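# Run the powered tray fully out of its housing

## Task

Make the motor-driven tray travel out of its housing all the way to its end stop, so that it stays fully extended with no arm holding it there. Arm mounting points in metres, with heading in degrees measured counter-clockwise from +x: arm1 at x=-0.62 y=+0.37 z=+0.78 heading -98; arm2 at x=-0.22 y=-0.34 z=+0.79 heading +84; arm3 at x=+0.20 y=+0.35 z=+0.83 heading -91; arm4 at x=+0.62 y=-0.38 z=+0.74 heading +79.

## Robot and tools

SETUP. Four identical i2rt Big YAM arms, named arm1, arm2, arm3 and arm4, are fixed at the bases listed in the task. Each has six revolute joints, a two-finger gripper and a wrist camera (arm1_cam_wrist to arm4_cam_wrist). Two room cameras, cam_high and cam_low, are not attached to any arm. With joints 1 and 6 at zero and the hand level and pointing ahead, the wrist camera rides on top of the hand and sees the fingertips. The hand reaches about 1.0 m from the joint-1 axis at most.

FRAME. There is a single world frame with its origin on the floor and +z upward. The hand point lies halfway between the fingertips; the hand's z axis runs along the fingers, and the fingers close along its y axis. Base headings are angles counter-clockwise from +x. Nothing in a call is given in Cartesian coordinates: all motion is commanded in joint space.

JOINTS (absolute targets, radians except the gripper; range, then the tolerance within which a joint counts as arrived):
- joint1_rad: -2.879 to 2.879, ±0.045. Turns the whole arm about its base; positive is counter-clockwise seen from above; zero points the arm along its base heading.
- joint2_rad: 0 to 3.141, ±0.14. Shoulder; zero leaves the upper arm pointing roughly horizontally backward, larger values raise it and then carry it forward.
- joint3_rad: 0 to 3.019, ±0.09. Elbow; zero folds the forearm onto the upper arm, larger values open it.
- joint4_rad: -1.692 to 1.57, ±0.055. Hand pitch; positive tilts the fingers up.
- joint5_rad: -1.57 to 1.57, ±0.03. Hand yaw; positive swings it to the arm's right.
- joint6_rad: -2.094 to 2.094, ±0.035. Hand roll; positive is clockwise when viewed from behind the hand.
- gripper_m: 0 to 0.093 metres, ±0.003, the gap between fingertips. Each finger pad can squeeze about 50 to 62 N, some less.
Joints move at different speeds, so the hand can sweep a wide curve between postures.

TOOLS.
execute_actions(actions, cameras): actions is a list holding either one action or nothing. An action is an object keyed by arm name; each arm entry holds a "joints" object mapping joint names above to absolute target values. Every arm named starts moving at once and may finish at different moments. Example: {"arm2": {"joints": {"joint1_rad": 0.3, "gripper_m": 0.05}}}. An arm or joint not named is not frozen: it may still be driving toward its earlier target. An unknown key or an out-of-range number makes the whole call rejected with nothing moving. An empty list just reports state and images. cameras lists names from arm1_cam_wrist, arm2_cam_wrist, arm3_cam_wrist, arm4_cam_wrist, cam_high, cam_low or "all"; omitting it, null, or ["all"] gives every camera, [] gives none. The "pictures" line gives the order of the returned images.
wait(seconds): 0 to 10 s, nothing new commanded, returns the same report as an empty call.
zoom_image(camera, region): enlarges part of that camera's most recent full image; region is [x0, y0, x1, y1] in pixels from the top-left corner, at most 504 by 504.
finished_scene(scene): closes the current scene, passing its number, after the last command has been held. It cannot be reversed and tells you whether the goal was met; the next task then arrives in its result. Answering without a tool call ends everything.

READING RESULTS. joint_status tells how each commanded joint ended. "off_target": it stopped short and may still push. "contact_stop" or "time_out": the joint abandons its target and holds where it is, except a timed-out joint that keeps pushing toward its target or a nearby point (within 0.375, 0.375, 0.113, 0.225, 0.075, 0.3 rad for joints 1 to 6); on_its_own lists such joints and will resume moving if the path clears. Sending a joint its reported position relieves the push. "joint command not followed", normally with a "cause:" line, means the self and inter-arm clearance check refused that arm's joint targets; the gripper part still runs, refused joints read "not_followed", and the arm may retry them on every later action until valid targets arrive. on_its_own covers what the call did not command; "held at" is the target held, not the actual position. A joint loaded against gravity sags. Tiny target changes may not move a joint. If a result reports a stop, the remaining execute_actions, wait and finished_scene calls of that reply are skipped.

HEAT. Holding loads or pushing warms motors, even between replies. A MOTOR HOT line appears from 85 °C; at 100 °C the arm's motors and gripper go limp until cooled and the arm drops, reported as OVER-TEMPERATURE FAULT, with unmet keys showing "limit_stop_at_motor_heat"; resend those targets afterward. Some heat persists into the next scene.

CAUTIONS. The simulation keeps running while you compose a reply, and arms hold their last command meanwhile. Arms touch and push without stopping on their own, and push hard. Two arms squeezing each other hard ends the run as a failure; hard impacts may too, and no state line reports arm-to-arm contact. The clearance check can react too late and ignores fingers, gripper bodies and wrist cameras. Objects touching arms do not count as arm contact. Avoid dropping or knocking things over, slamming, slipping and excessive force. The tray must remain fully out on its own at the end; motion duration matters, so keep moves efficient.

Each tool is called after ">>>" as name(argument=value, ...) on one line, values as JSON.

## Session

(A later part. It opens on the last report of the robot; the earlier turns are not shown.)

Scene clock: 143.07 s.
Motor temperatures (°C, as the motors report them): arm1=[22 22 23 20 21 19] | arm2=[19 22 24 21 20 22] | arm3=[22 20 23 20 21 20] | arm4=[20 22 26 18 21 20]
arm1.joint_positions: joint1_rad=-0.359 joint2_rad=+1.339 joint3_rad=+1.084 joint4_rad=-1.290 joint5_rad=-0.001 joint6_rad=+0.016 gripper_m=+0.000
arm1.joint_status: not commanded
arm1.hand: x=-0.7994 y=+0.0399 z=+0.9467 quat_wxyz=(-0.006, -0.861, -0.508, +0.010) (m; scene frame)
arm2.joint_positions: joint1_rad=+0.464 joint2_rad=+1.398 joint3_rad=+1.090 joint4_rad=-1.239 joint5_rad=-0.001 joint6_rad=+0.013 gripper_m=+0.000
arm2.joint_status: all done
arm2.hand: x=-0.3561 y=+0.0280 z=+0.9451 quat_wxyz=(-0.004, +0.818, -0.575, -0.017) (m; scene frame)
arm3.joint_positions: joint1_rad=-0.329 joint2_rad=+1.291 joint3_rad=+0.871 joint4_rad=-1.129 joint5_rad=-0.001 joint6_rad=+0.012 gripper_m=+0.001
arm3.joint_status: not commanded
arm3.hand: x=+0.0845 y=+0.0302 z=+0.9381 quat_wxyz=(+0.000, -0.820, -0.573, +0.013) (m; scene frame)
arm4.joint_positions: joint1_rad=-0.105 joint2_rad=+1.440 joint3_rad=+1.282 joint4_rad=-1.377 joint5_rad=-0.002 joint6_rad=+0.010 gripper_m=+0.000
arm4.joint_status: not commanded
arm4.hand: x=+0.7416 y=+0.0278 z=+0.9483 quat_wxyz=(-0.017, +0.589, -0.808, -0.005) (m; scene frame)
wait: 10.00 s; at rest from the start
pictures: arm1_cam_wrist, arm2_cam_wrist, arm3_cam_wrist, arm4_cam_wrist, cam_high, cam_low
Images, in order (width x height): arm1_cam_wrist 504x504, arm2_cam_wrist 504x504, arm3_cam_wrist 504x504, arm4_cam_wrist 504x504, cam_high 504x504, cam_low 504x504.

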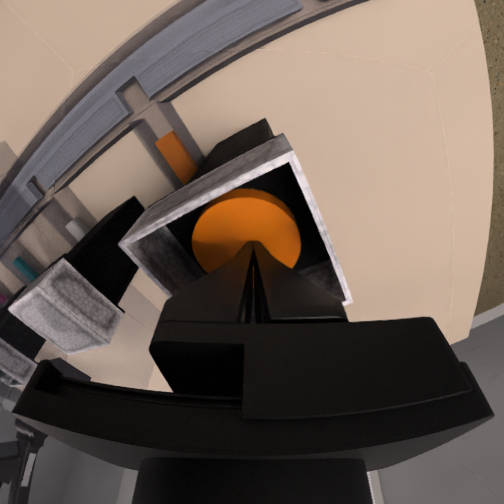

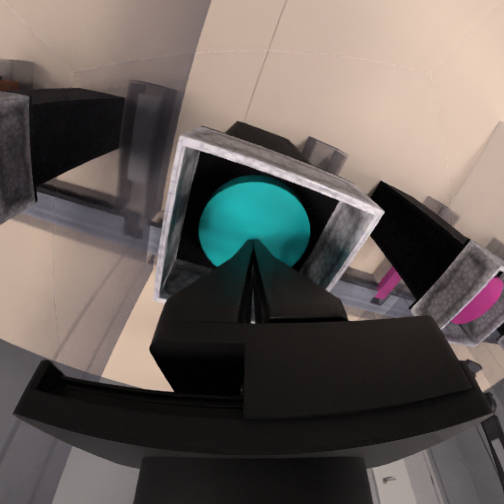

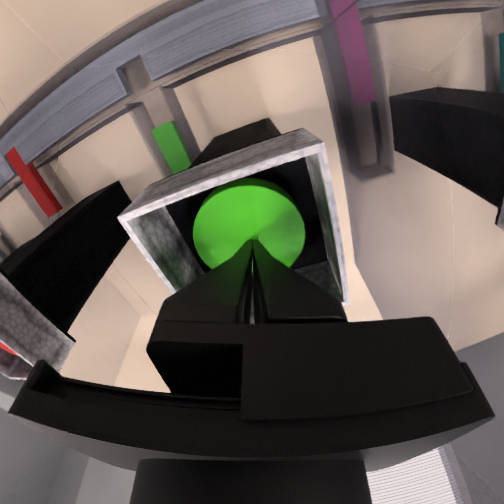

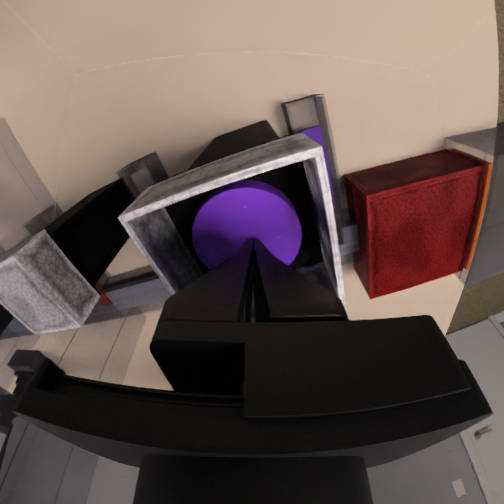

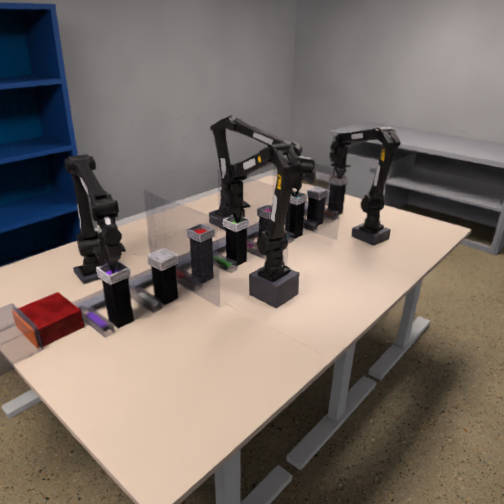

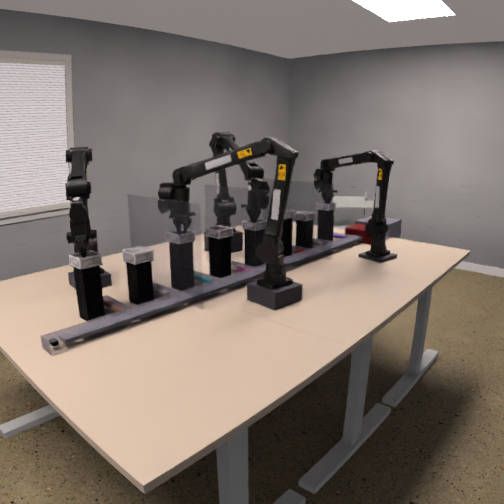

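>>> wait(seconds=9)

Scene clock: 152.73 s.
Motor temperatures (°C, as the motors report them): arm1=[22 22 23 20 21 19] | arm2=[19 22 24 21 20 22] | arm3=[22 20 23 20 21 20] | arm4=[20 22 26 18 21 20]
arm1.joint_positions: joint1_rad=-0.359 joint2_rad=+1.339 joint3_rad=+1.084 joint4_rad=-1.290 joint5_rad=-0.001 joint6_rad=+0.016 gripper_m=+0.000
arm1.joint_status: not commanded
arm1.hand: x=-0.7994 y=+0.0399 z=+0.9467 quat_wxyz=(-0.006, -0.861, -0.508, +0.010) (m; scene frame)
arm2.joint_positions: joint1_rad=+0.464 joint2_rad=+1.398 joint3_rad=+1.090 joint4_rad=-1.239 joint5_rad=-0.001 joint6_rad=+0.013 gripper_m=+0.000
arm2.joint_status: all done
arm2.hand: x=-0.3561 y=+0.0280 z=+0.9451 quat_wxyz=(-0.004, +0.818, -0.575, -0.017) (m; scene frame)
arm3.joint_positions: joint1_rad=-0.329 joint2_rad=+1.291 joint3_rad=+0.871 joint4_rad=-1.129 joint5_rad=-0.001 joint6_rad=+0.012 gripper_m=+0.001
arm3.joint_status: not commanded
arm3.hand: x=+0.0845 y=+0.0302 z=+0.9381 quat_wxyz=(+0.000, -0.820, -0.573, +0.013) (m; scene frame)
arm4.joint_positions: joint1_rad=-0.105 joint2_rad=+1.440 joint3_rad=+1.282 joint4_rad=-1.377 joint5_rad=-0.002 joint6_rad=+0.010 gripper_m=+0.000
arm4.joint_status: not commanded
arm4.hand: x=+0.7416 y=+0.0278 z=+0.9483 quat_wxyz=(-0.017, +0.589, -0.808, -0.005) (m; scene frame)
wait: 9.00 s; at rest from the start
pictures: arm1_cam_wrist, arm2_cam_wrist, arm3_cam_wrist, arm4_cam_wrist, cam_high, cam_low
Images, in order (width x height): arm1_cam_wrist 504x504, arm2_cam_wrist 504x504, arm3_cam_wrist 504x504, arm4_cam_wrist 504x504, cam_high 504x504, cam_low 504x504.

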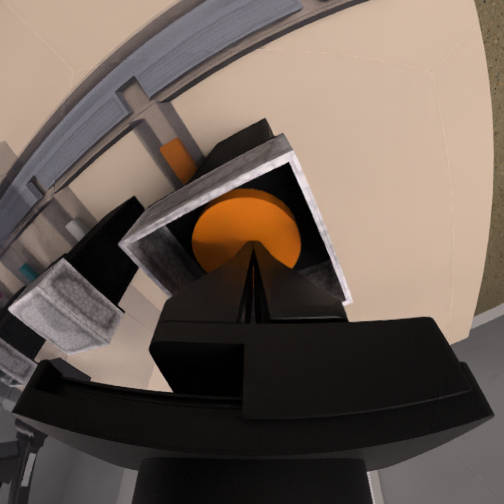

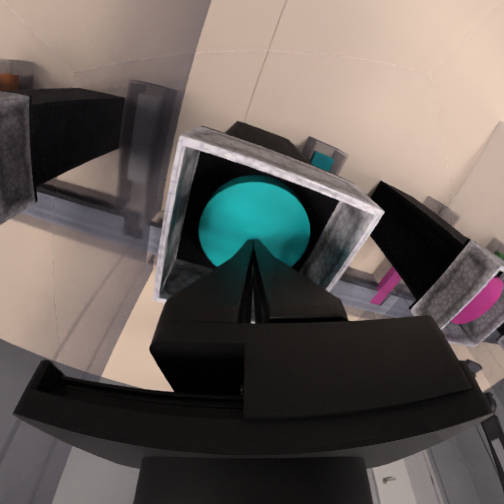

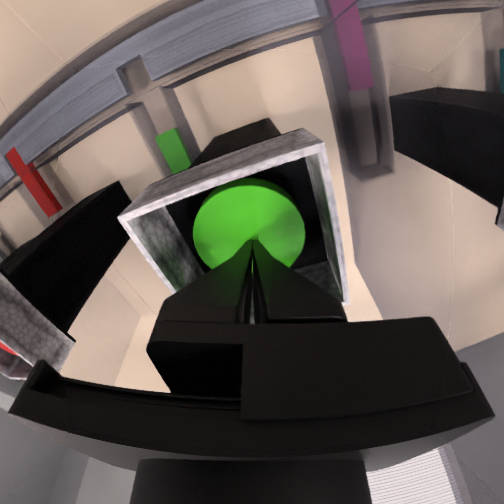

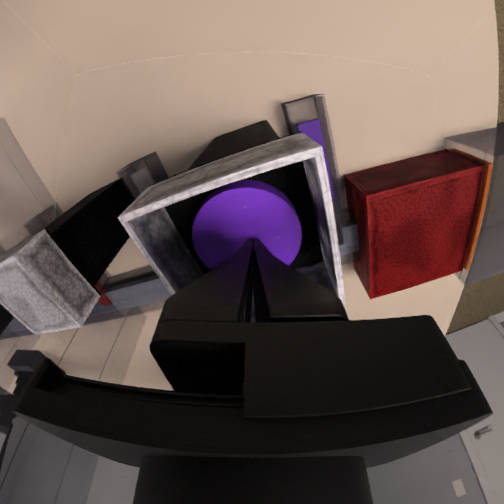

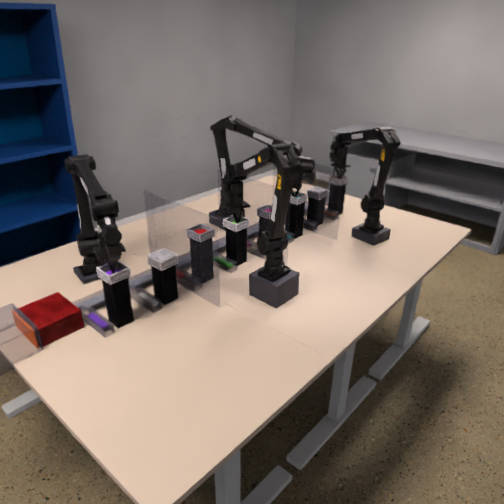

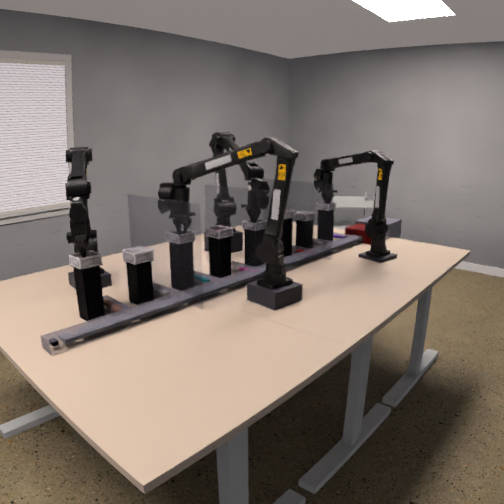

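>>> execute_actions(actions=[{"arm3":{"joints":{"joint2_rad":1.24,"joint3_rad":1.11,"joint4_rad":-1.40}}}], cameras=[])

>>> execute_actions(actions=[{"arm3":{"joints":{"joint1_rad":0.328}}}], cameras=["arm3_cam_wrist"])

>>> execute_actions(actions=[{"arm3":{"joints":{"joint2_rad":1.28,"joint3_rad":0.885,"joint4_rad":-1.178}}}], cameras=["arm3_cam_wrist"])

Scene clock: 155.23 s.
Motor temperatures (°C, as the motors report them): arm1=[22 22 23 20 21 19] | arm2=[19 22 24 21 20 22] | arm3=[22 20 23 20 21 20] | arm4=[20 22 26 18 21 20]
arm1.joint_positions: joint1_rad=-0.359 joint2_rad=+1.339 joint3_rad=+1.084 joint4_rad=-1.290 joint5_rad=-0.001 joint6_rad=+0.016 gripper_m=+0.000
arm1.joint_status: not commanded
arm1.hand: x=-0.7994 y=+0.0399 z=+0.9467 quat_wxyz=(-0.006, -0.861, -0.508, +0.010) (m; scene frame)
arm2.joint_positions: joint1_rad=+0.464 joint2_rad=+1.398 joint3_rad=+1.090 joint4_rad=-1.239 joint5_rad=-0.001 joint6_rad=+0.013 gripper_m=+0.000
arm2.joint_status: not commanded
arm2.hand: x=-0.3561 y=+0.0280 z=+0.9451 quat_wxyz=(-0.004, +0.818, -0.575, -0.017) (m; scene frame)
arm3.joint_positions: joint1_rad=-0.329 joint2_rad=+1.245 joint3_rad=+1.067 joint4_rad=-1.390 joint5_rad=-0.001 joint6_rad=+0.012 gripper_m=+0.001
arm3.joint_status: all done
arm3.hand: x=+0.0842 y=+0.0250 z=+1.0240 quat_wxyz=(+0.006, -0.820, -0.573, +0.005) (m; scene frame)
arm4.joint_positions: joint1_rad=-0.105 joint2_rad=+1.440 joint3_rad=+1.282 joint4_rad=-1.377 joint5_rad=-0.002 joint6_rad=+0.010 gripper_m=+0.000
arm4.joint_status: not commanded
arm4.hand: x=+0.7416 y=+0.0278 z=+0.9483 quat_wxyz=(-0.017, +0.589, -0.808, -0.005) (m; scene frame)
pictures: none
No camera images: the call's "cameras" was empty. Leave "cameras" out to get every camera's image.

Scene clock: 156.47 s.
Motor temperatures (°C, as the motors report them): arm1=[22 22 23 20 21 19] | arm2=[19 22 24 21 20 22] | arm3=[22 20 24 20 21 20] | arm4=[20 22 26 18 21 20]
arm1.joint_positions: joint1_rad=-0.359 joint2_rad=+1.339 joint3_rad=+1.084 joint4_rad=-1.290 joint5_rad=-0.001 joint6_rad=+0.016 gripper_m=+0.000
arm1.joint_status: not commanded
arm1.hand: x=-0.7994 y=+0.0399 z=+0.9467 quat_wxyz=(-0.006, -0.861, -0.508, +0.010) (m; scene frame)
arm2.joint_positions: joint1_rad=+0.464 joint2_rad=+1.398 joint3_rad=+1.090 joint4_rad=-1.239 joint5_rad=-0.001 joint6_rad=+0.013 gripper_m=+0.000
arm2.joint_status: not commanded
arm2.hand: x=-0.3561 y=+0.0280 z=+0.9451 quat_wxyz=(-0.004, +0.818, -0.575, -0.017) (m; scene frame)
arm3.joint_positions: joint1_rad=+0.329 joint2_rad=+1.245 joint3_rad=+1.067 joint4_rad=-1.390 joint5_rad=-0.001 joint6_rad=+0.012 gripper_m=+0.001
arm3.joint_status: all done
arm3.hand: x=+0.3051 y=+0.0225 z=+1.0206 quat_wxyz=(+0.006, -0.591, -0.807, +0.002) (m; scene frame)
arm4.joint_positions: joint1_rad=-0.105 joint2_rad=+1.440 joint3_rad=+1.282 joint4_rad=-1.377 joint5_rad=-0.002 joint6_rad=+0.010 gripper_m=+0.000
arm4.joint_status: not commanded
arm4.hand: x=+0.7416 y=+0.0278 z=+0.9483 quat_wxyz=(-0.017, +0.589, -0.808, -0.005) (m; scene frame)
pictures: arm3_cam_wrist
Images, in order (width x height): arm3_cam_wrist 504x504.

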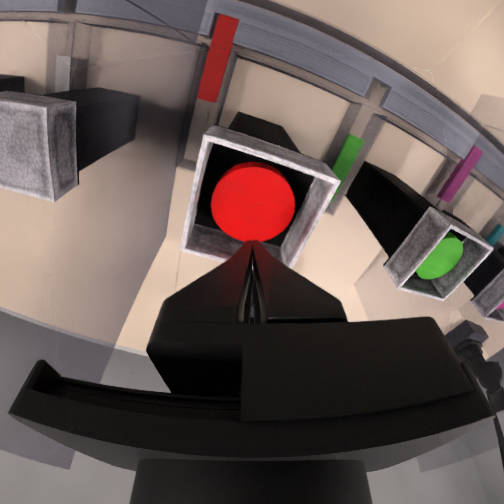

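Scene clock: 157.33 s.
Motor temperatures (°C, as the motors report them): arm1=[22 22 23 20 21 19] | arm2=[19 22 24 21 20 22] | arm3=[22 20 24 20 21 20] | arm4=[20 22 26 18 21 20]
arm1.joint_positions: joint1_rad=-0.359 joint2_rad=+1.339 joint3_rad=+1.084 joint4_rad=-1.290 joint5_rad=-0.001 joint6_rad=+0.016 gripper_m=+0.000
arm1.joint_status: not commanded
arm1.hand: x=-0.7994 y=+0.0399 z=+0.9467 quat_wxyz=(-0.006, -0.861, -0.508, +0.010) (m; scene frame)
arm2.joint_positions: joint1_rad=+0.464 joint2_rad=+1.398 joint3_rad=+1.090 joint4_rad=-1.239 joint5_rad=-0.001 joint6_rad=+0.013 gripper_m=+0.000
arm2.joint_status: not commanded
arm2.hand: x=-0.3561 y=+0.0280 z=+0.9451 quat_wxyz=(-0.004, +0.818, -0.575, -0.017) (m; scene frame)
arm3.joint_positions: joint1_rad=+0.329 joint2_rad=+1.257 joint3_rad=+0.918 joint4_rad=-1.197 joint5_rad=-0.001 joint6_rad=+0.012 gripper_m=+0.001
arm3.joint_status: all done
arm3.hand: x=+0.3031 y=+0.0260 z=+0.9619 quat_wxyz=(-0.006, -0.591, -0.807, +0.012) (m; scene frame)
arm4.joint_positions: joint1_rad=-0.105 joint2_rad=+1.440 joint3_rad=+1.282 joint4_rad=-1.377 joint5_rad=-0.002 joint6_rad=+0.010 gripper_m=+0.000
arm4.joint_status: not commanded
arm4.hand: x=+0.7416 y=+0.0278 z=+0.9483 quat_wxyz=(-0.017, +0.589, -0.808, -0.005) (m; scene frame)
pictures: arm3_cam_wrist
Images, in order (width x height): arm3_cam_wrist 504x504.

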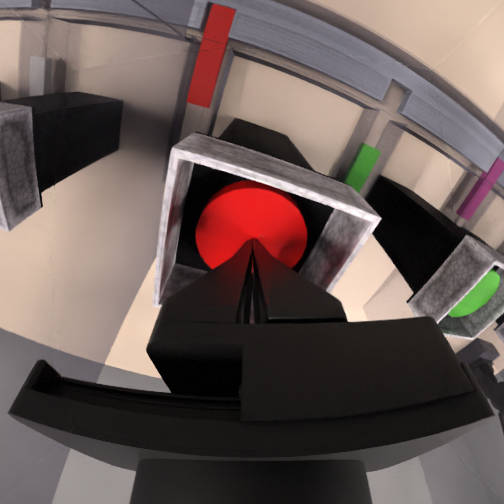

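>>> wait(seconds=10)

Scene clock: 167.77 s.
Motor temperatures (°C, as the motors report them): arm1=[22 22 23 20 21 19] | arm2=[19 22 24 21 20 22] | arm3=[22 20 23 20 21 20] | arm4=[20 22 26 18 21 20]
arm1.joint_positions: joint1_rad=-0.359 joint2_rad=+1.339 joint3_rad=+1.084 joint4_rad=-1.290 joint5_rad=-0.001 joint6_rad=+0.016 gripper_m=+0.000
arm1.joint_status: not commanded
arm1.hand: x=-0.7994 y=+0.0399 z=+0.9467 quat_wxyz=(-0.006, -0.861, -0.508, +0.010) (m; scene frame)
arm2.joint_positions: joint1_rad=+0.464 joint2_rad=+1.398 joint3_rad=+1.090 joint4_rad=-1.239 joint5_rad=-0.001 joint6_rad=+0.013 gripper_m=+0.000
arm2.joint_status: not commanded
arm2.hand: x=-0.3561 y=+0.0280 z=+0.9451 quat_wxyz=(-0.004, +0.818, -0.575, -0.017) (m; scene frame)
arm3.joint_positions: joint1_rad=+0.329 joint2_rad=+1.257 joint3_rad=+0.918 joint4_rad=-1.197 joint5_rad=-0.001 joint6_rad=+0.012 gripper_m=+0.001
arm3.joint_status: all done
arm3.hand: x=+0.3031 y=+0.0260 z=+0.9619 quat_wxyz=(-0.006, -0.591, -0.807, +0.012) (m; scene frame)
arm4.joint_positions: joint1_rad=-0.105 joint2_rad=+1.440 joint3_rad=+1.282 joint4_rad=-1.377 joint5_rad=-0.002 joint6_rad=+0.010 gripper_m=+0.000
arm4.joint_status: not commanded
arm4.hand: x=+0.7416 y=+0.0278 z=+0.9483 quat_wxyz=(-0.017, +0.589, -0.808, -0.005) (m; scene frame)
wait: 10.00 s; at rest from the start
pictures: arm1_cam_wrist, arm2_cam_wrist, arm3_cam_wrist, arm4_cam_wrist, cam_high, cam_low
Images, in order (width x height): arm1_cam_wrist 504x504, arm2_cam_wrist 504x504, arm3_cam_wrist 504x504, arm4_cam_wrist 504x504, cam_high 504x504, cam_low 504x504.

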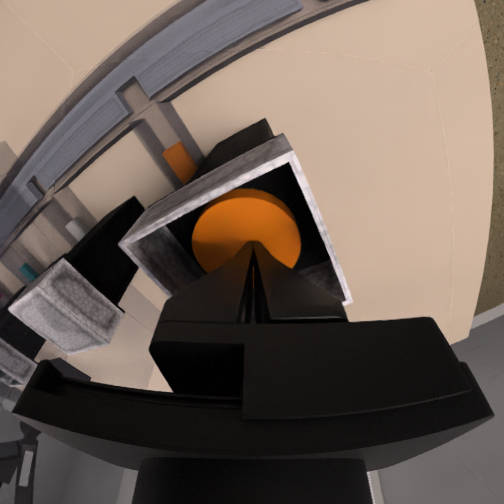

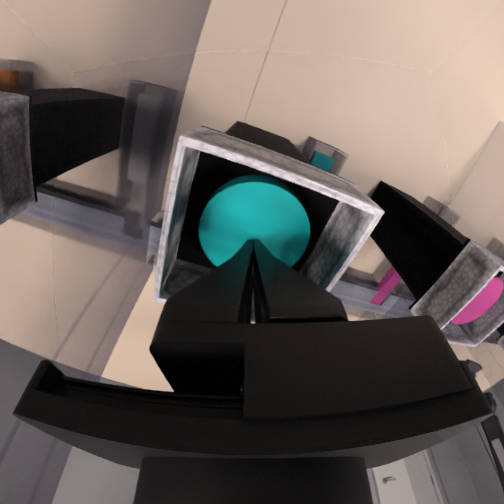

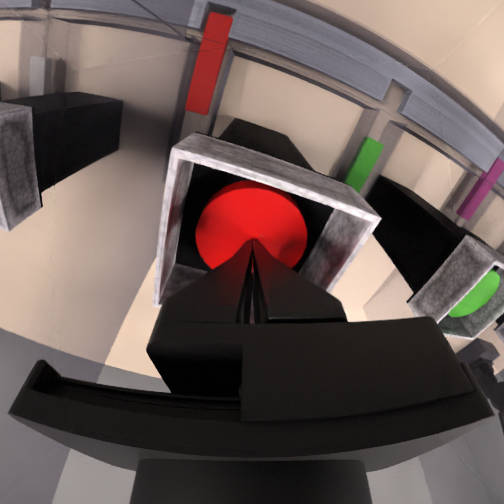

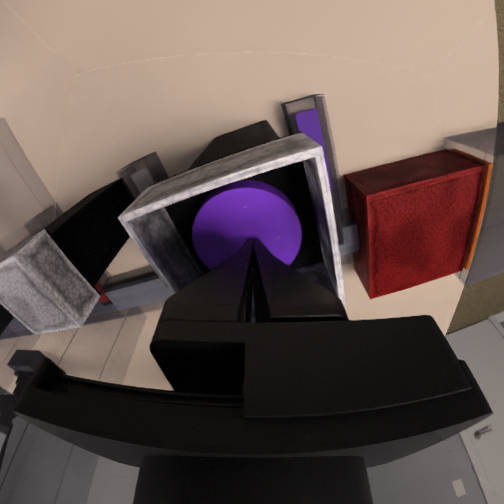

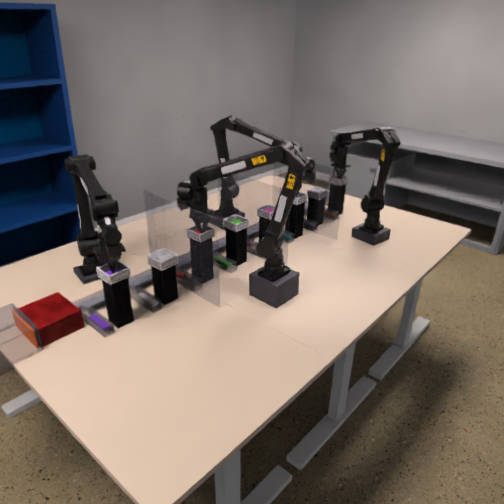

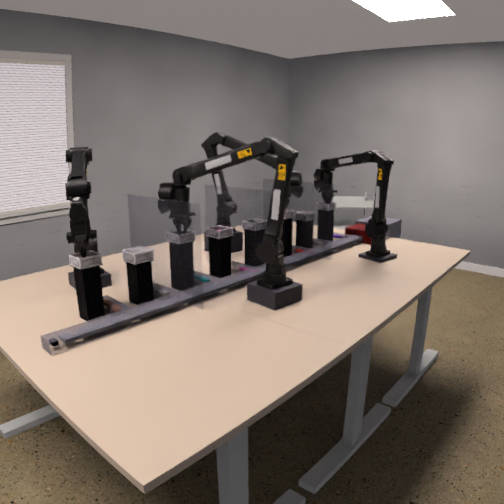

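>>> wait(seconds=5)

>>> execute_actions(actions=[{"arm2":{"joints":{"joint2_rad":1.36,"joint3_rad":1.24,"joint4_rad":-1.43}}}], cameras=[])

>>> execute_actions(actions=[{"arm2":{"joints":{"joint1_rad":-0.09}}}], cameras=["arm2_cam_wrist"])

>>> execute_actions(actions=[{"arm2":{"joints":{"joint2_rad":1.405,"joint3_rad":0.99,"joint4_rad":-1.18}}}], cameras=["arm2_cam_wrist","arm3_cam_wrist"])

Scene clock: 174.27 s.
Motor temperatures (°C, as the motors report them): arm1=[22 22 23 20 21 19] | arm2=[19 22 24 21 20 22] | arm3=[22 20 23 20 21 20] | arm4=[20 22 26 18 21 20]
arm1.joint_positions: joint1_rad=-0.359 joint2_rad=+1.339 joint3_rad=+1.084 joint4_rad=-1.290 joint5_rad=-0.001 joint6_rad=+0.016 gripper_m=+0.000
arm1.joint_status: not commanded
arm1.hand: x=-0.7994 y=+0.0399 z=+0.9467 quat_wxyz=(-0.006, -0.861, -0.508, +0.010) (m; scene frame)
arm2.joint_positions: joint1_rad=+0.464 joint2_rad=+1.398 joint3_rad=+1.090 joint4_rad=-1.239 joint5_rad=-0.001 joint6_rad=+0.013 gripper_m=+0.000
arm2.joint_status: not commanded
arm2.hand: x=-0.3561 y=+0.0280 z=+0.9451 quat_wxyz=(-0.004, +0.818, -0.575, -0.017) (m; scene frame)
arm3.joint_positions: joint1_rad=+0.329 joint2_rad=+1.257 joint3_rad=+0.918 joint4_rad=-1.197 joint5_rad=-0.001 joint6_rad=+0.012 gripper_m=+0.001
arm3.joint_status: all done
arm3.hand: x=+0.3031 y=+0.0260 z=+0.9619 quat_wxyz=(-0.006, -0.591, -0.807, +0.012) (m; scene frame)
arm4.joint_positions: joint1_rad=-0.105 joint2_rad=+1.440 joint3_rad=+1.282 joint4_rad=-1.377 joint5_rad=-0.002 joint6_rad=+0.010 gripper_m=+0.000
arm4.joint_status: not commanded
arm4.hand: x=+0.7416 y=+0.0278 z=+0.9483 quat_wxyz=(-0.017, +0.589, -0.808, -0.005) (m; scene frame)
wait: 5.00 s; at rest from the start
pictures: arm1_cam_wrist, arm2_cam_wrist, arm3_cam_wrist, arm4_cam_wrist, cam_high, cam_low
Images, in order (width x height): arm1_cam_wrist 504x504, arm2_cam_wrist 504x504, arm3_cam_wrist 504x504, arm4_cam_wrist 504x504, cam_high 504x504, cam_low 504x504.

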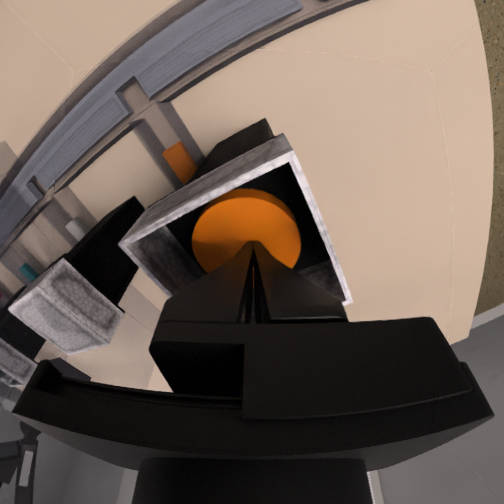

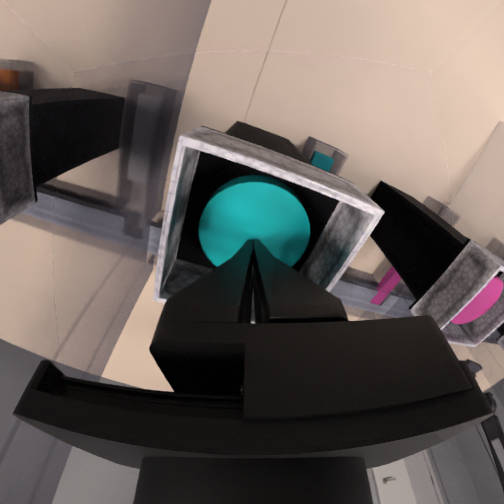

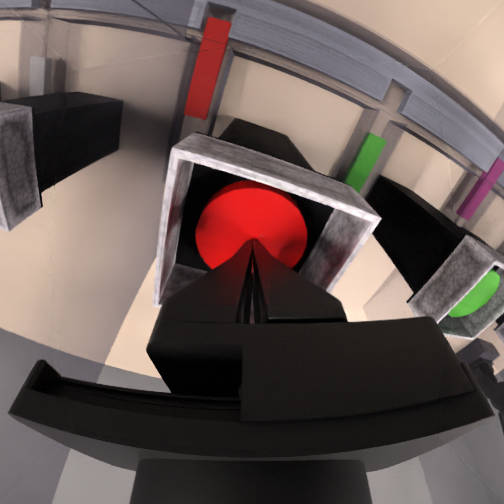

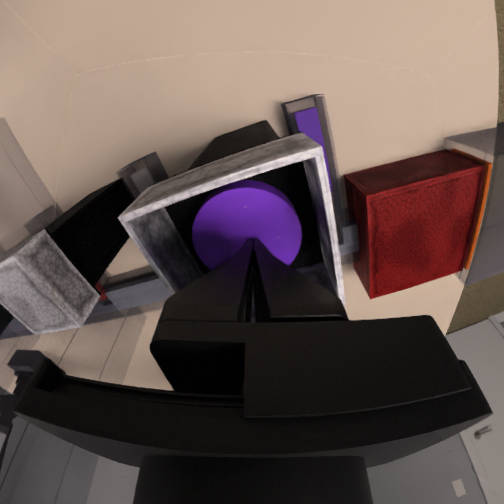

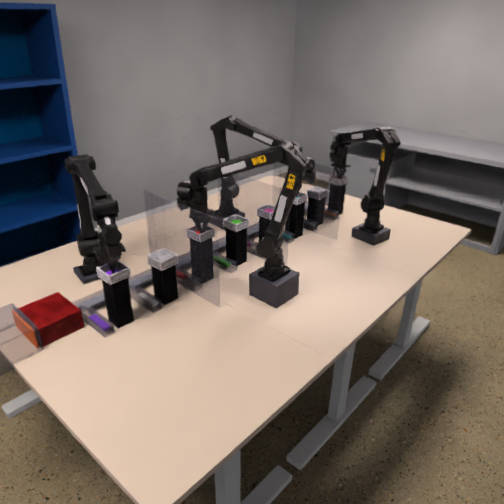

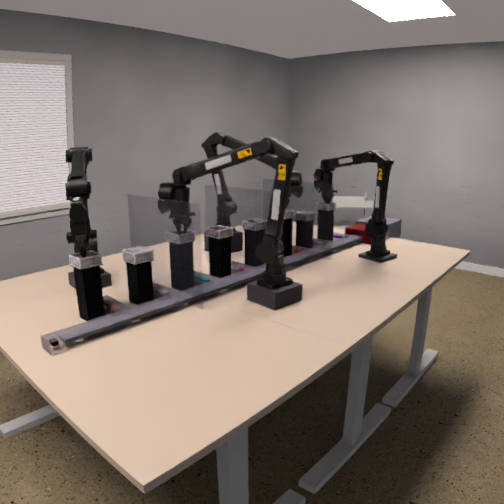

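Scene clock: 175.23 s.
Motor temperatures (°C, as the motors report them): arm1=[22 22 23 20 21 19] | arm2=[19 22 25 21 20 22] | arm3=[22 20 23 20 21 20] | arm4=[20 22 26 18 21 20]
arm1.joint_positions: joint1_rad=-0.359 joint2_rad=+1.339 joint3_rad=+1.084 joint4_rad=-1.290 joint5_rad=-0.001 joint6_rad=+0.016 gripper_m=+0.000
arm1.joint_status: not commanded
arm1.hand: x=-0.7994 y=+0.0399 z=+0.9467 quat_wxyz=(-0.006, -0.861, -0.508, +0.010) (m; scene frame)
arm2.joint_positions: joint1_rad=+0.464 joint2_rad=+1.366 joint3_rad=+1.199 joint4_rad=-1.414 joint5_rad=-0.001 joint6_rad=+0.013 gripper_m=+0.000
arm2.joint_status: all done
arm2.hand: x=-0.3526 y=+0.0204 z=+0.9972 quat_wxyz=(+0.005, +0.818, -0.575, -0.003) (m; scene frame)
arm3.joint_positions: joint1_rad=+0.329 joint2_rad=+1.257 joint3_rad=+0.918 joint4_rad=-1.197 joint5_rad=-0.001 joint6_rad=+0.012 gripper_m=+0.001
arm3.joint_status: not commanded
arm3.hand: x=+0.3031 y=+0.0260 z=+0.9619 quat_wxyz=(-0.006, -0.591, -0.807, +0.012) (m; scene frame)
arm4.joint_positions: joint1_rad=-0.105 joint2_rad=+1.440 joint3_rad=+1.282 joint4_rad=-1.377 joint5_rad=-0.002 joint6_rad=+0.010 gripper_m=+0.000
arm4.joint_status: not commanded
arm4.hand: x=+0.7416 y=+0.0278 z=+0.9483 quat_wxyz=(-0.017, +0.589, -0.808, -0.005) (m; scene frame)
pictures: none
No camera images: the call's "cameras" was empty. Leave "cameras" out to get every camera's image.

Scene clock: 176.43 s.
Motor temperatures (°C, as the motors report them): arm1=[22 22 23 20 21 19] | arm2=[19 22 25 21 20 22] | arm3=[22 20 23 20 21 20] | arm4=[20 22 26 18 21 20]
arm1.joint_positions: joint1_rad=-0.359 joint2_rad=+1.339 joint3_rad=+1.084 joint4_rad=-1.290 joint5_rad=-0.001 joint6_rad=+0.016 gripper_m=+0.000
arm1.joint_status: not commanded
arm1.hand: x=-0.7994 y=+0.0399 z=+0.9467 quat_wxyz=(-0.006, -0.861, -0.508, +0.010) (m; scene frame)
arm2.joint_positions: joint1_rad=-0.094 joint2_rad=+1.366 joint3_rad=+1.199 joint4_rad=-1.414 joint5_rad=+0.001 joint6_rad=+0.013 gripper_m=+0.000
arm2.joint_status: all done
arm2.hand: x=-0.1406 y=+0.0373 z=+0.9942 quat_wxyz=(+0.008, +0.628, -0.778, -0.003) (m; scene frame)
arm3.joint_positions: joint1_rad=+0.329 joint2_rad=+1.257 joint3_rad=+0.918 joint4_rad=-1.197 joint5_rad=-0.001 joint6_rad=+0.012 gripper_m=+0.001
arm3.joint_status: not commanded
arm3.hand: x=+0.3031 y=+0.0260 z=+0.9619 quat_wxyz=(-0.006, -0.591, -0.807, +0.012) (m; scene frame)
arm4.joint_positions: joint1_rad=-0.105 joint2_rad=+1.440 joint3_rad=+1.282 joint4_rad=-1.377 joint5_rad=-0.002 joint6_rad=+0.010 gripper_m=+0.000
arm4.joint_status: not commanded
arm4.hand: x=+0.7416 y=+0.0278 z=+0.9483 quat_wxyz=(-0.017, +0.589, -0.808, -0.005) (m; scene frame)
pictures: arm2_cam_wrist
Images, in order (width x height): arm2_cam_wrist 504x504.

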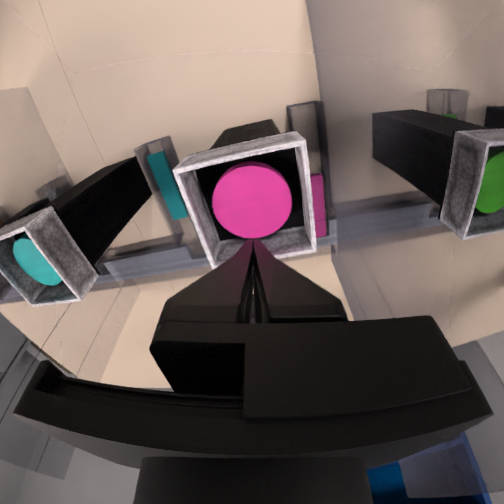

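Scene clock: 177.37 s.
Motor temperatures (°C, as the motors report them): arm1=[22 22 23 20 21 19] | arm2=[19 22 25 21 20 22] | arm3=[22 20 23 20 21 20] | arm4=[20 22 26 18 21 20]
arm1.joint_positions: joint1_rad=-0.359 joint2_rad=+1.339 joint3_rad=+1.084 joint4_rad=-1.290 joint5_rad=-0.001 joint6_rad=+0.016 gripper_m=+0.000
arm1.joint_status: not commanded
arm1.hand: x=-0.7994 y=+0.0399 z=+0.9467 quat_wxyz=(-0.006, -0.861, -0.508, +0.010) (m; scene frame)
arm2.joint_positions: joint1_rad=-0.094 joint2_rad=+1.371 joint3_rad=+1.024 joint4_rad=-1.205 joint5_rad=+0.000 joint6_rad=+0.013 gripper_m=+0.000
arm2.joint_status: all done
arm2.hand: x=-0.1433 y=+0.0294 z=+0.9279 quat_wxyz=(-0.003, +0.628, -0.778, -0.012) (m; scene frame)
arm3.joint_positions: joint1_rad=+0.329 joint2_rad=+1.257 joint3_rad=+0.918 joint4_rad=-1.197 joint5_rad=-0.001 joint6_rad=+0.012 gripper_m=+0.001
arm3.joint_status: not commanded
arm3.hand: x=+0.3031 y=+0.0260 z=+0.9619 quat_wxyz=(-0.006, -0.591, -0.807, +0.012) (m; scene frame)
arm4.joint_positions: joint1_rad=-0.105 joint2_rad=+1.440 joint3_rad=+1.282 joint4_rad=-1.377 joint5_rad=-0.002 joint6_rad=+0.010 gripper_m=+0.000
arm4.joint_status: not commanded
arm4.hand: x=+0.7416 y=+0.0278 z=+0.9483 quat_wxyz=(-0.017, +0.589, -0.808, -0.005) (m; scene frame)
pictures: arm2_cam_wrist, arm3_cam_wrist
Images, in order (width x height): arm2_cam_wrist 504x504, arm3_cam_wrist 504x504.

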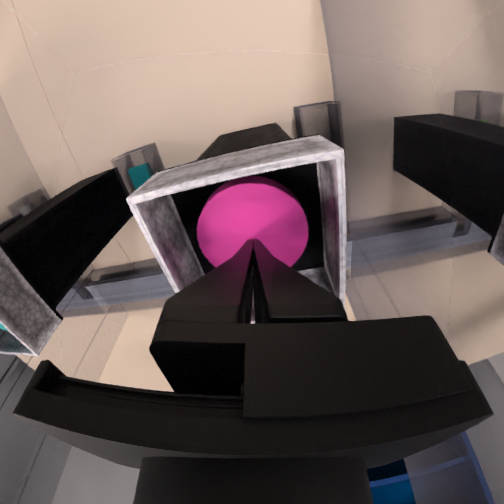

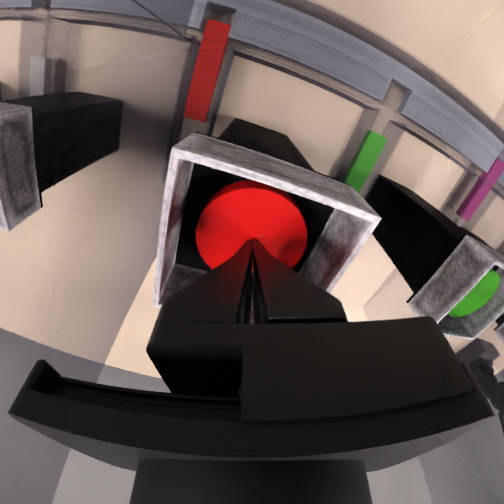

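>>> wait(seconds=10)

Scene clock: 187.87 s.
Motor temperatures (°C, as the motors report them): arm1=[22 22 23 20 21 19] | arm2=[19 22 25 21 20 22] | arm3=[22 20 23 20 21 20] | arm4=[20 22 26 18 21 20]
arm1.joint_positions: joint1_rad=-0.359 joint2_rad=+1.339 joint3_rad=+1.084 joint4_rad=-1.290 joint5_rad=-0.001 joint6_rad=+0.016 gripper_m=+0.000
arm1.joint_status: not commanded
arm1.hand: x=-0.7994 y=+0.0399 z=+0.9467 quat_wxyz=(-0.006, -0.861, -0.508, +0.010) (m; scene frame)
arm2.joint_positions: joint1_rad=-0.094 joint2_rad=+1.371 joint3_rad=+1.024 joint4_rad=-1.205 joint5_rad=+0.000 joint6_rad=+0.013 gripper_m=+0.000
arm2.joint_status: all done
arm2.hand: x=-0.1433 y=+0.0294 z=+0.9279 quat_wxyz=(-0.003, +0.628, -0.778, -0.012) (m; scene frame)
arm3.joint_positions: joint1_rad=+0.329 joint2_rad=+1.257 joint3_rad=+0.918 joint4_rad=-1.197 joint5_rad=-0.001 joint6_rad=+0.012 gripper_m=+0.001
arm3.joint_status: not commanded
arm3.hand: x=+0.3031 y=+0.0260 z=+0.9619 quat_wxyz=(-0.006, -0.591, -0.807, +0.012) (m; scene frame)
arm4.joint_positions: joint1_rad=-0.105 joint2_rad=+1.440 joint3_rad=+1.282 joint4_rad=-1.377 joint5_rad=-0.002 joint6_rad=+0.010 gripper_m=+0.000
arm4.joint_status: not commanded
arm4.hand: x=+0.7416 y=+0.0278 z=+0.9483 quat_wxyz=(-0.017, +0.589, -0.808, -0.005) (m; scene frame)
wait: 10.00 s; at rest from the start
pictures: arm1_cam_wrist, arm2_cam_wrist, arm3_cam_wrist, arm4_cam_wrist, cam_high, cam_low
Images, in order (width x height): arm1_cam_wrist 504x504, arm2_cam_wrist 504x504, arm3_cam_wrist 504x504, arm4_cam_wrist 504x504, cam_high 504x504, cam_low 504x504.

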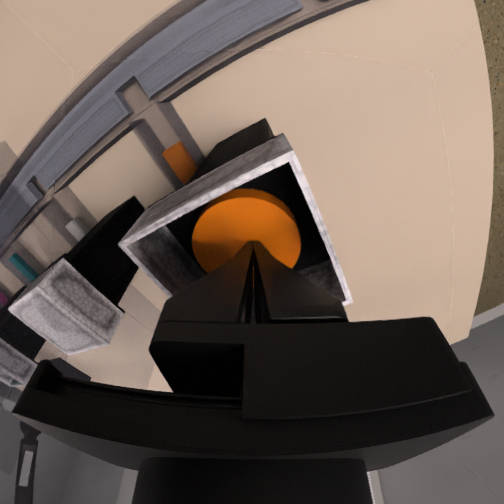

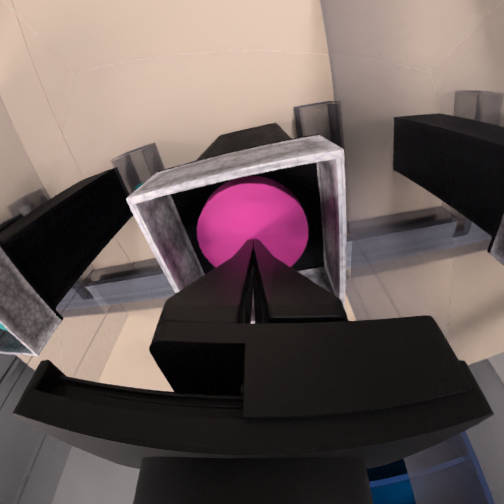

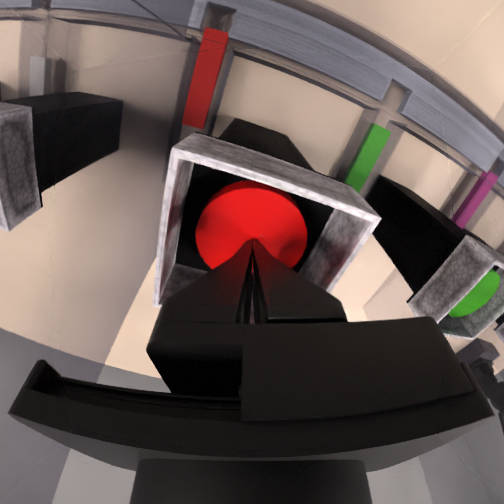

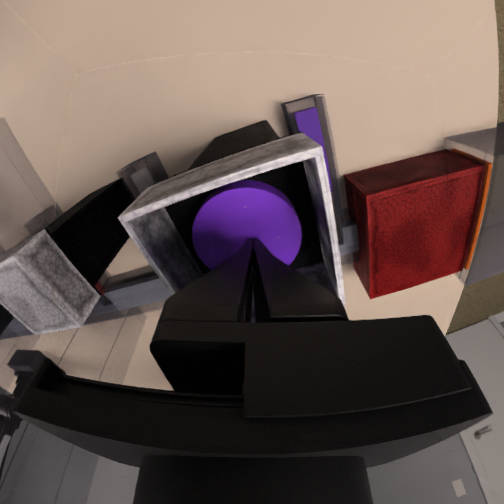

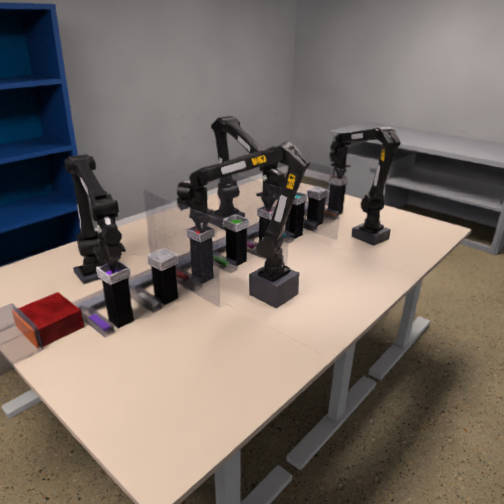

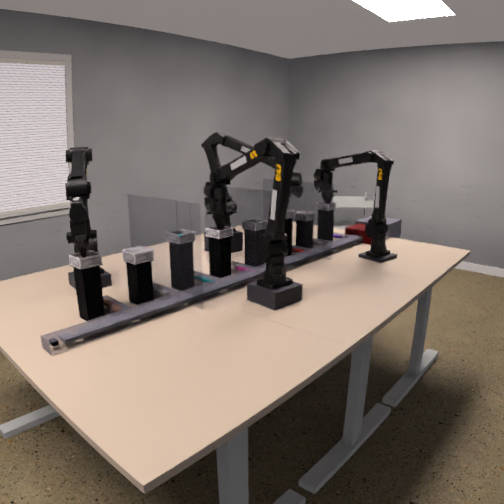

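>>> wait(seconds=5)

Scene clock: 193.20 s.
Motor temperatures (°C, as the motors report them): arm1=[22 22 23 20 21 19] | arm2=[19 22 25 21 20 22] | arm3=[22 20 23 20 21 20] | arm4=[20 23 27 18 21 20]
arm1.joint_positions: joint1_rad=-0.359 joint2_rad=+1.339 joint3_rad=+1.084 joint4_rad=-1.290 joint5_rad=-0.001 joint6_rad=+0.016 gripper_m=+0.000
arm1.joint_status: not commanded
arm1.hand: x=-0.7994 y=+0.0399 z=+0.9467 quat_wxyz=(-0.006, -0.861, -0.508, +0.010) (m; scene frame)
arm2.joint_positions: joint1_rad=-0.094 joint2_rad=+1.371 joint3_rad=+1.024 joint4_rad=-1.205 joint5_rad=+0.000 joint6_rad=+0.013 gripper_m=+0.000
arm2.joint_status: all done
arm2.hand: x=-0.1433 y=+0.0294 z=+0.9279 quat_wxyz=(-0.003, +0.628, -0.778, -0.012) (m; scene frame)
arm3.joint_positions: joint1_rad=+0.329 joint2_rad=+1.257 joint3_rad=+0.918 joint4_rad=-1.197 joint5_rad=-0.001 joint6_rad=+0.012 gripper_m=+0.001
arm3.joint_status: not commanded
arm3.hand: x=+0.3031 y=+0.0260 z=+0.9619 quat_wxyz=(-0.006, -0.591, -0.807, +0.012) (m; scene frame)
arm4.joint_positions: joint1_rad=-0.105 joint2_rad=+1.440 joint3_rad=+1.282 joint4_rad=-1.377 joint5_rad=-0.002 joint6_rad=+0.010 gripper_m=+0.000
arm4.joint_status: not commanded
arm4.hand: x=+0.7416 y=+0.0278 z=+0.9483 quat_wxyz=(-0.017, +0.589, -0.808, -0.005) (m; scene frame)
wait: 5.00 s; at rest from the start
pictures: arm1_cam_wrist, arm2_cam_wrist, arm3_cam_wrist, arm4_cam_wrist, cam_high, cam_low
Images, in order (width x height): arm1_cam_wrist 504x504, arm2_cam_wrist 504x504, arm3_cam_wrist 504x504, arm4_cam_wrist 504x504, cam_high 504x504, cam_low 504x504.

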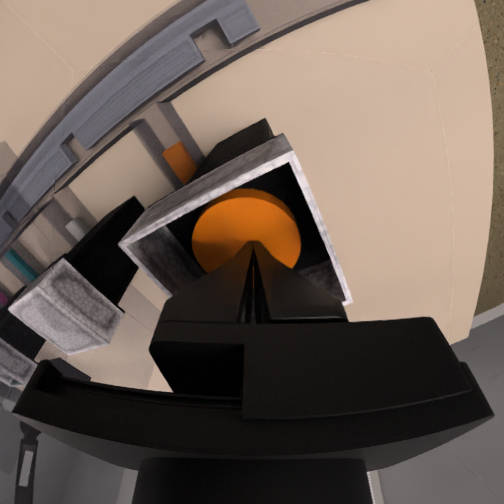

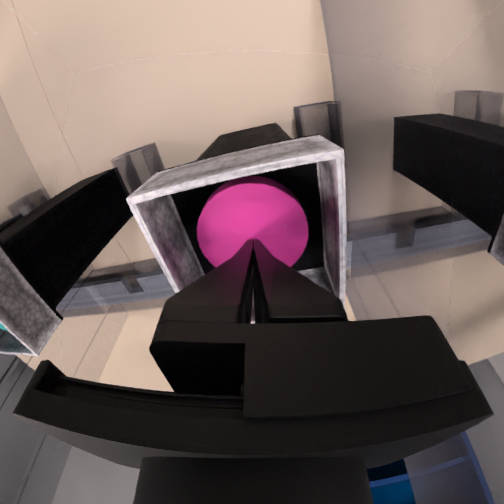

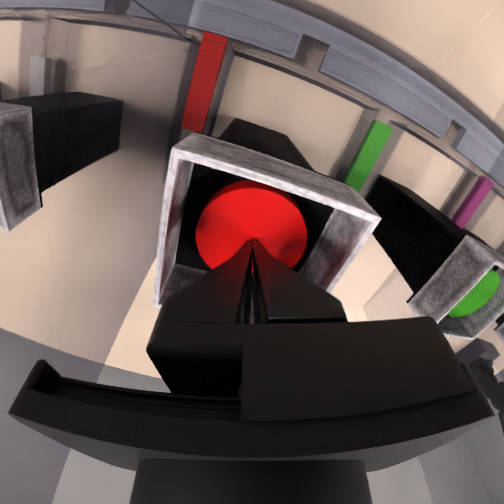

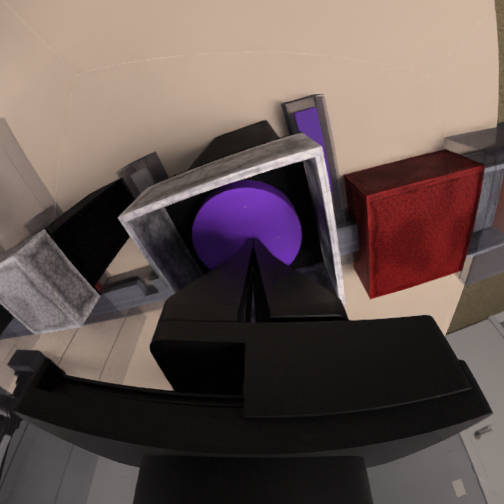

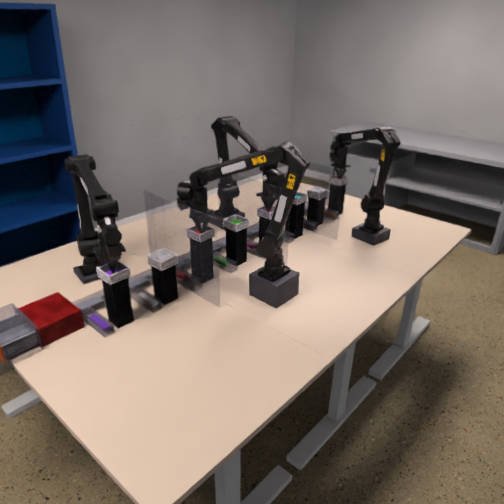

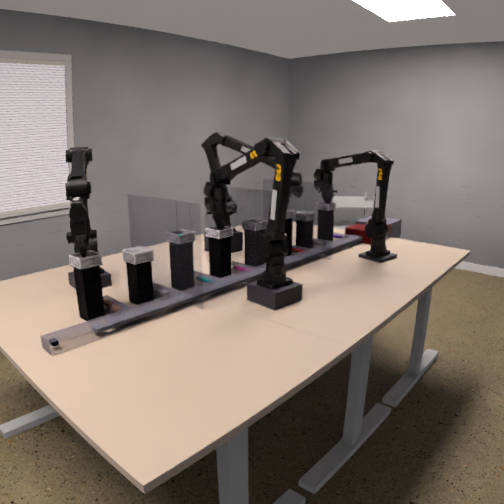

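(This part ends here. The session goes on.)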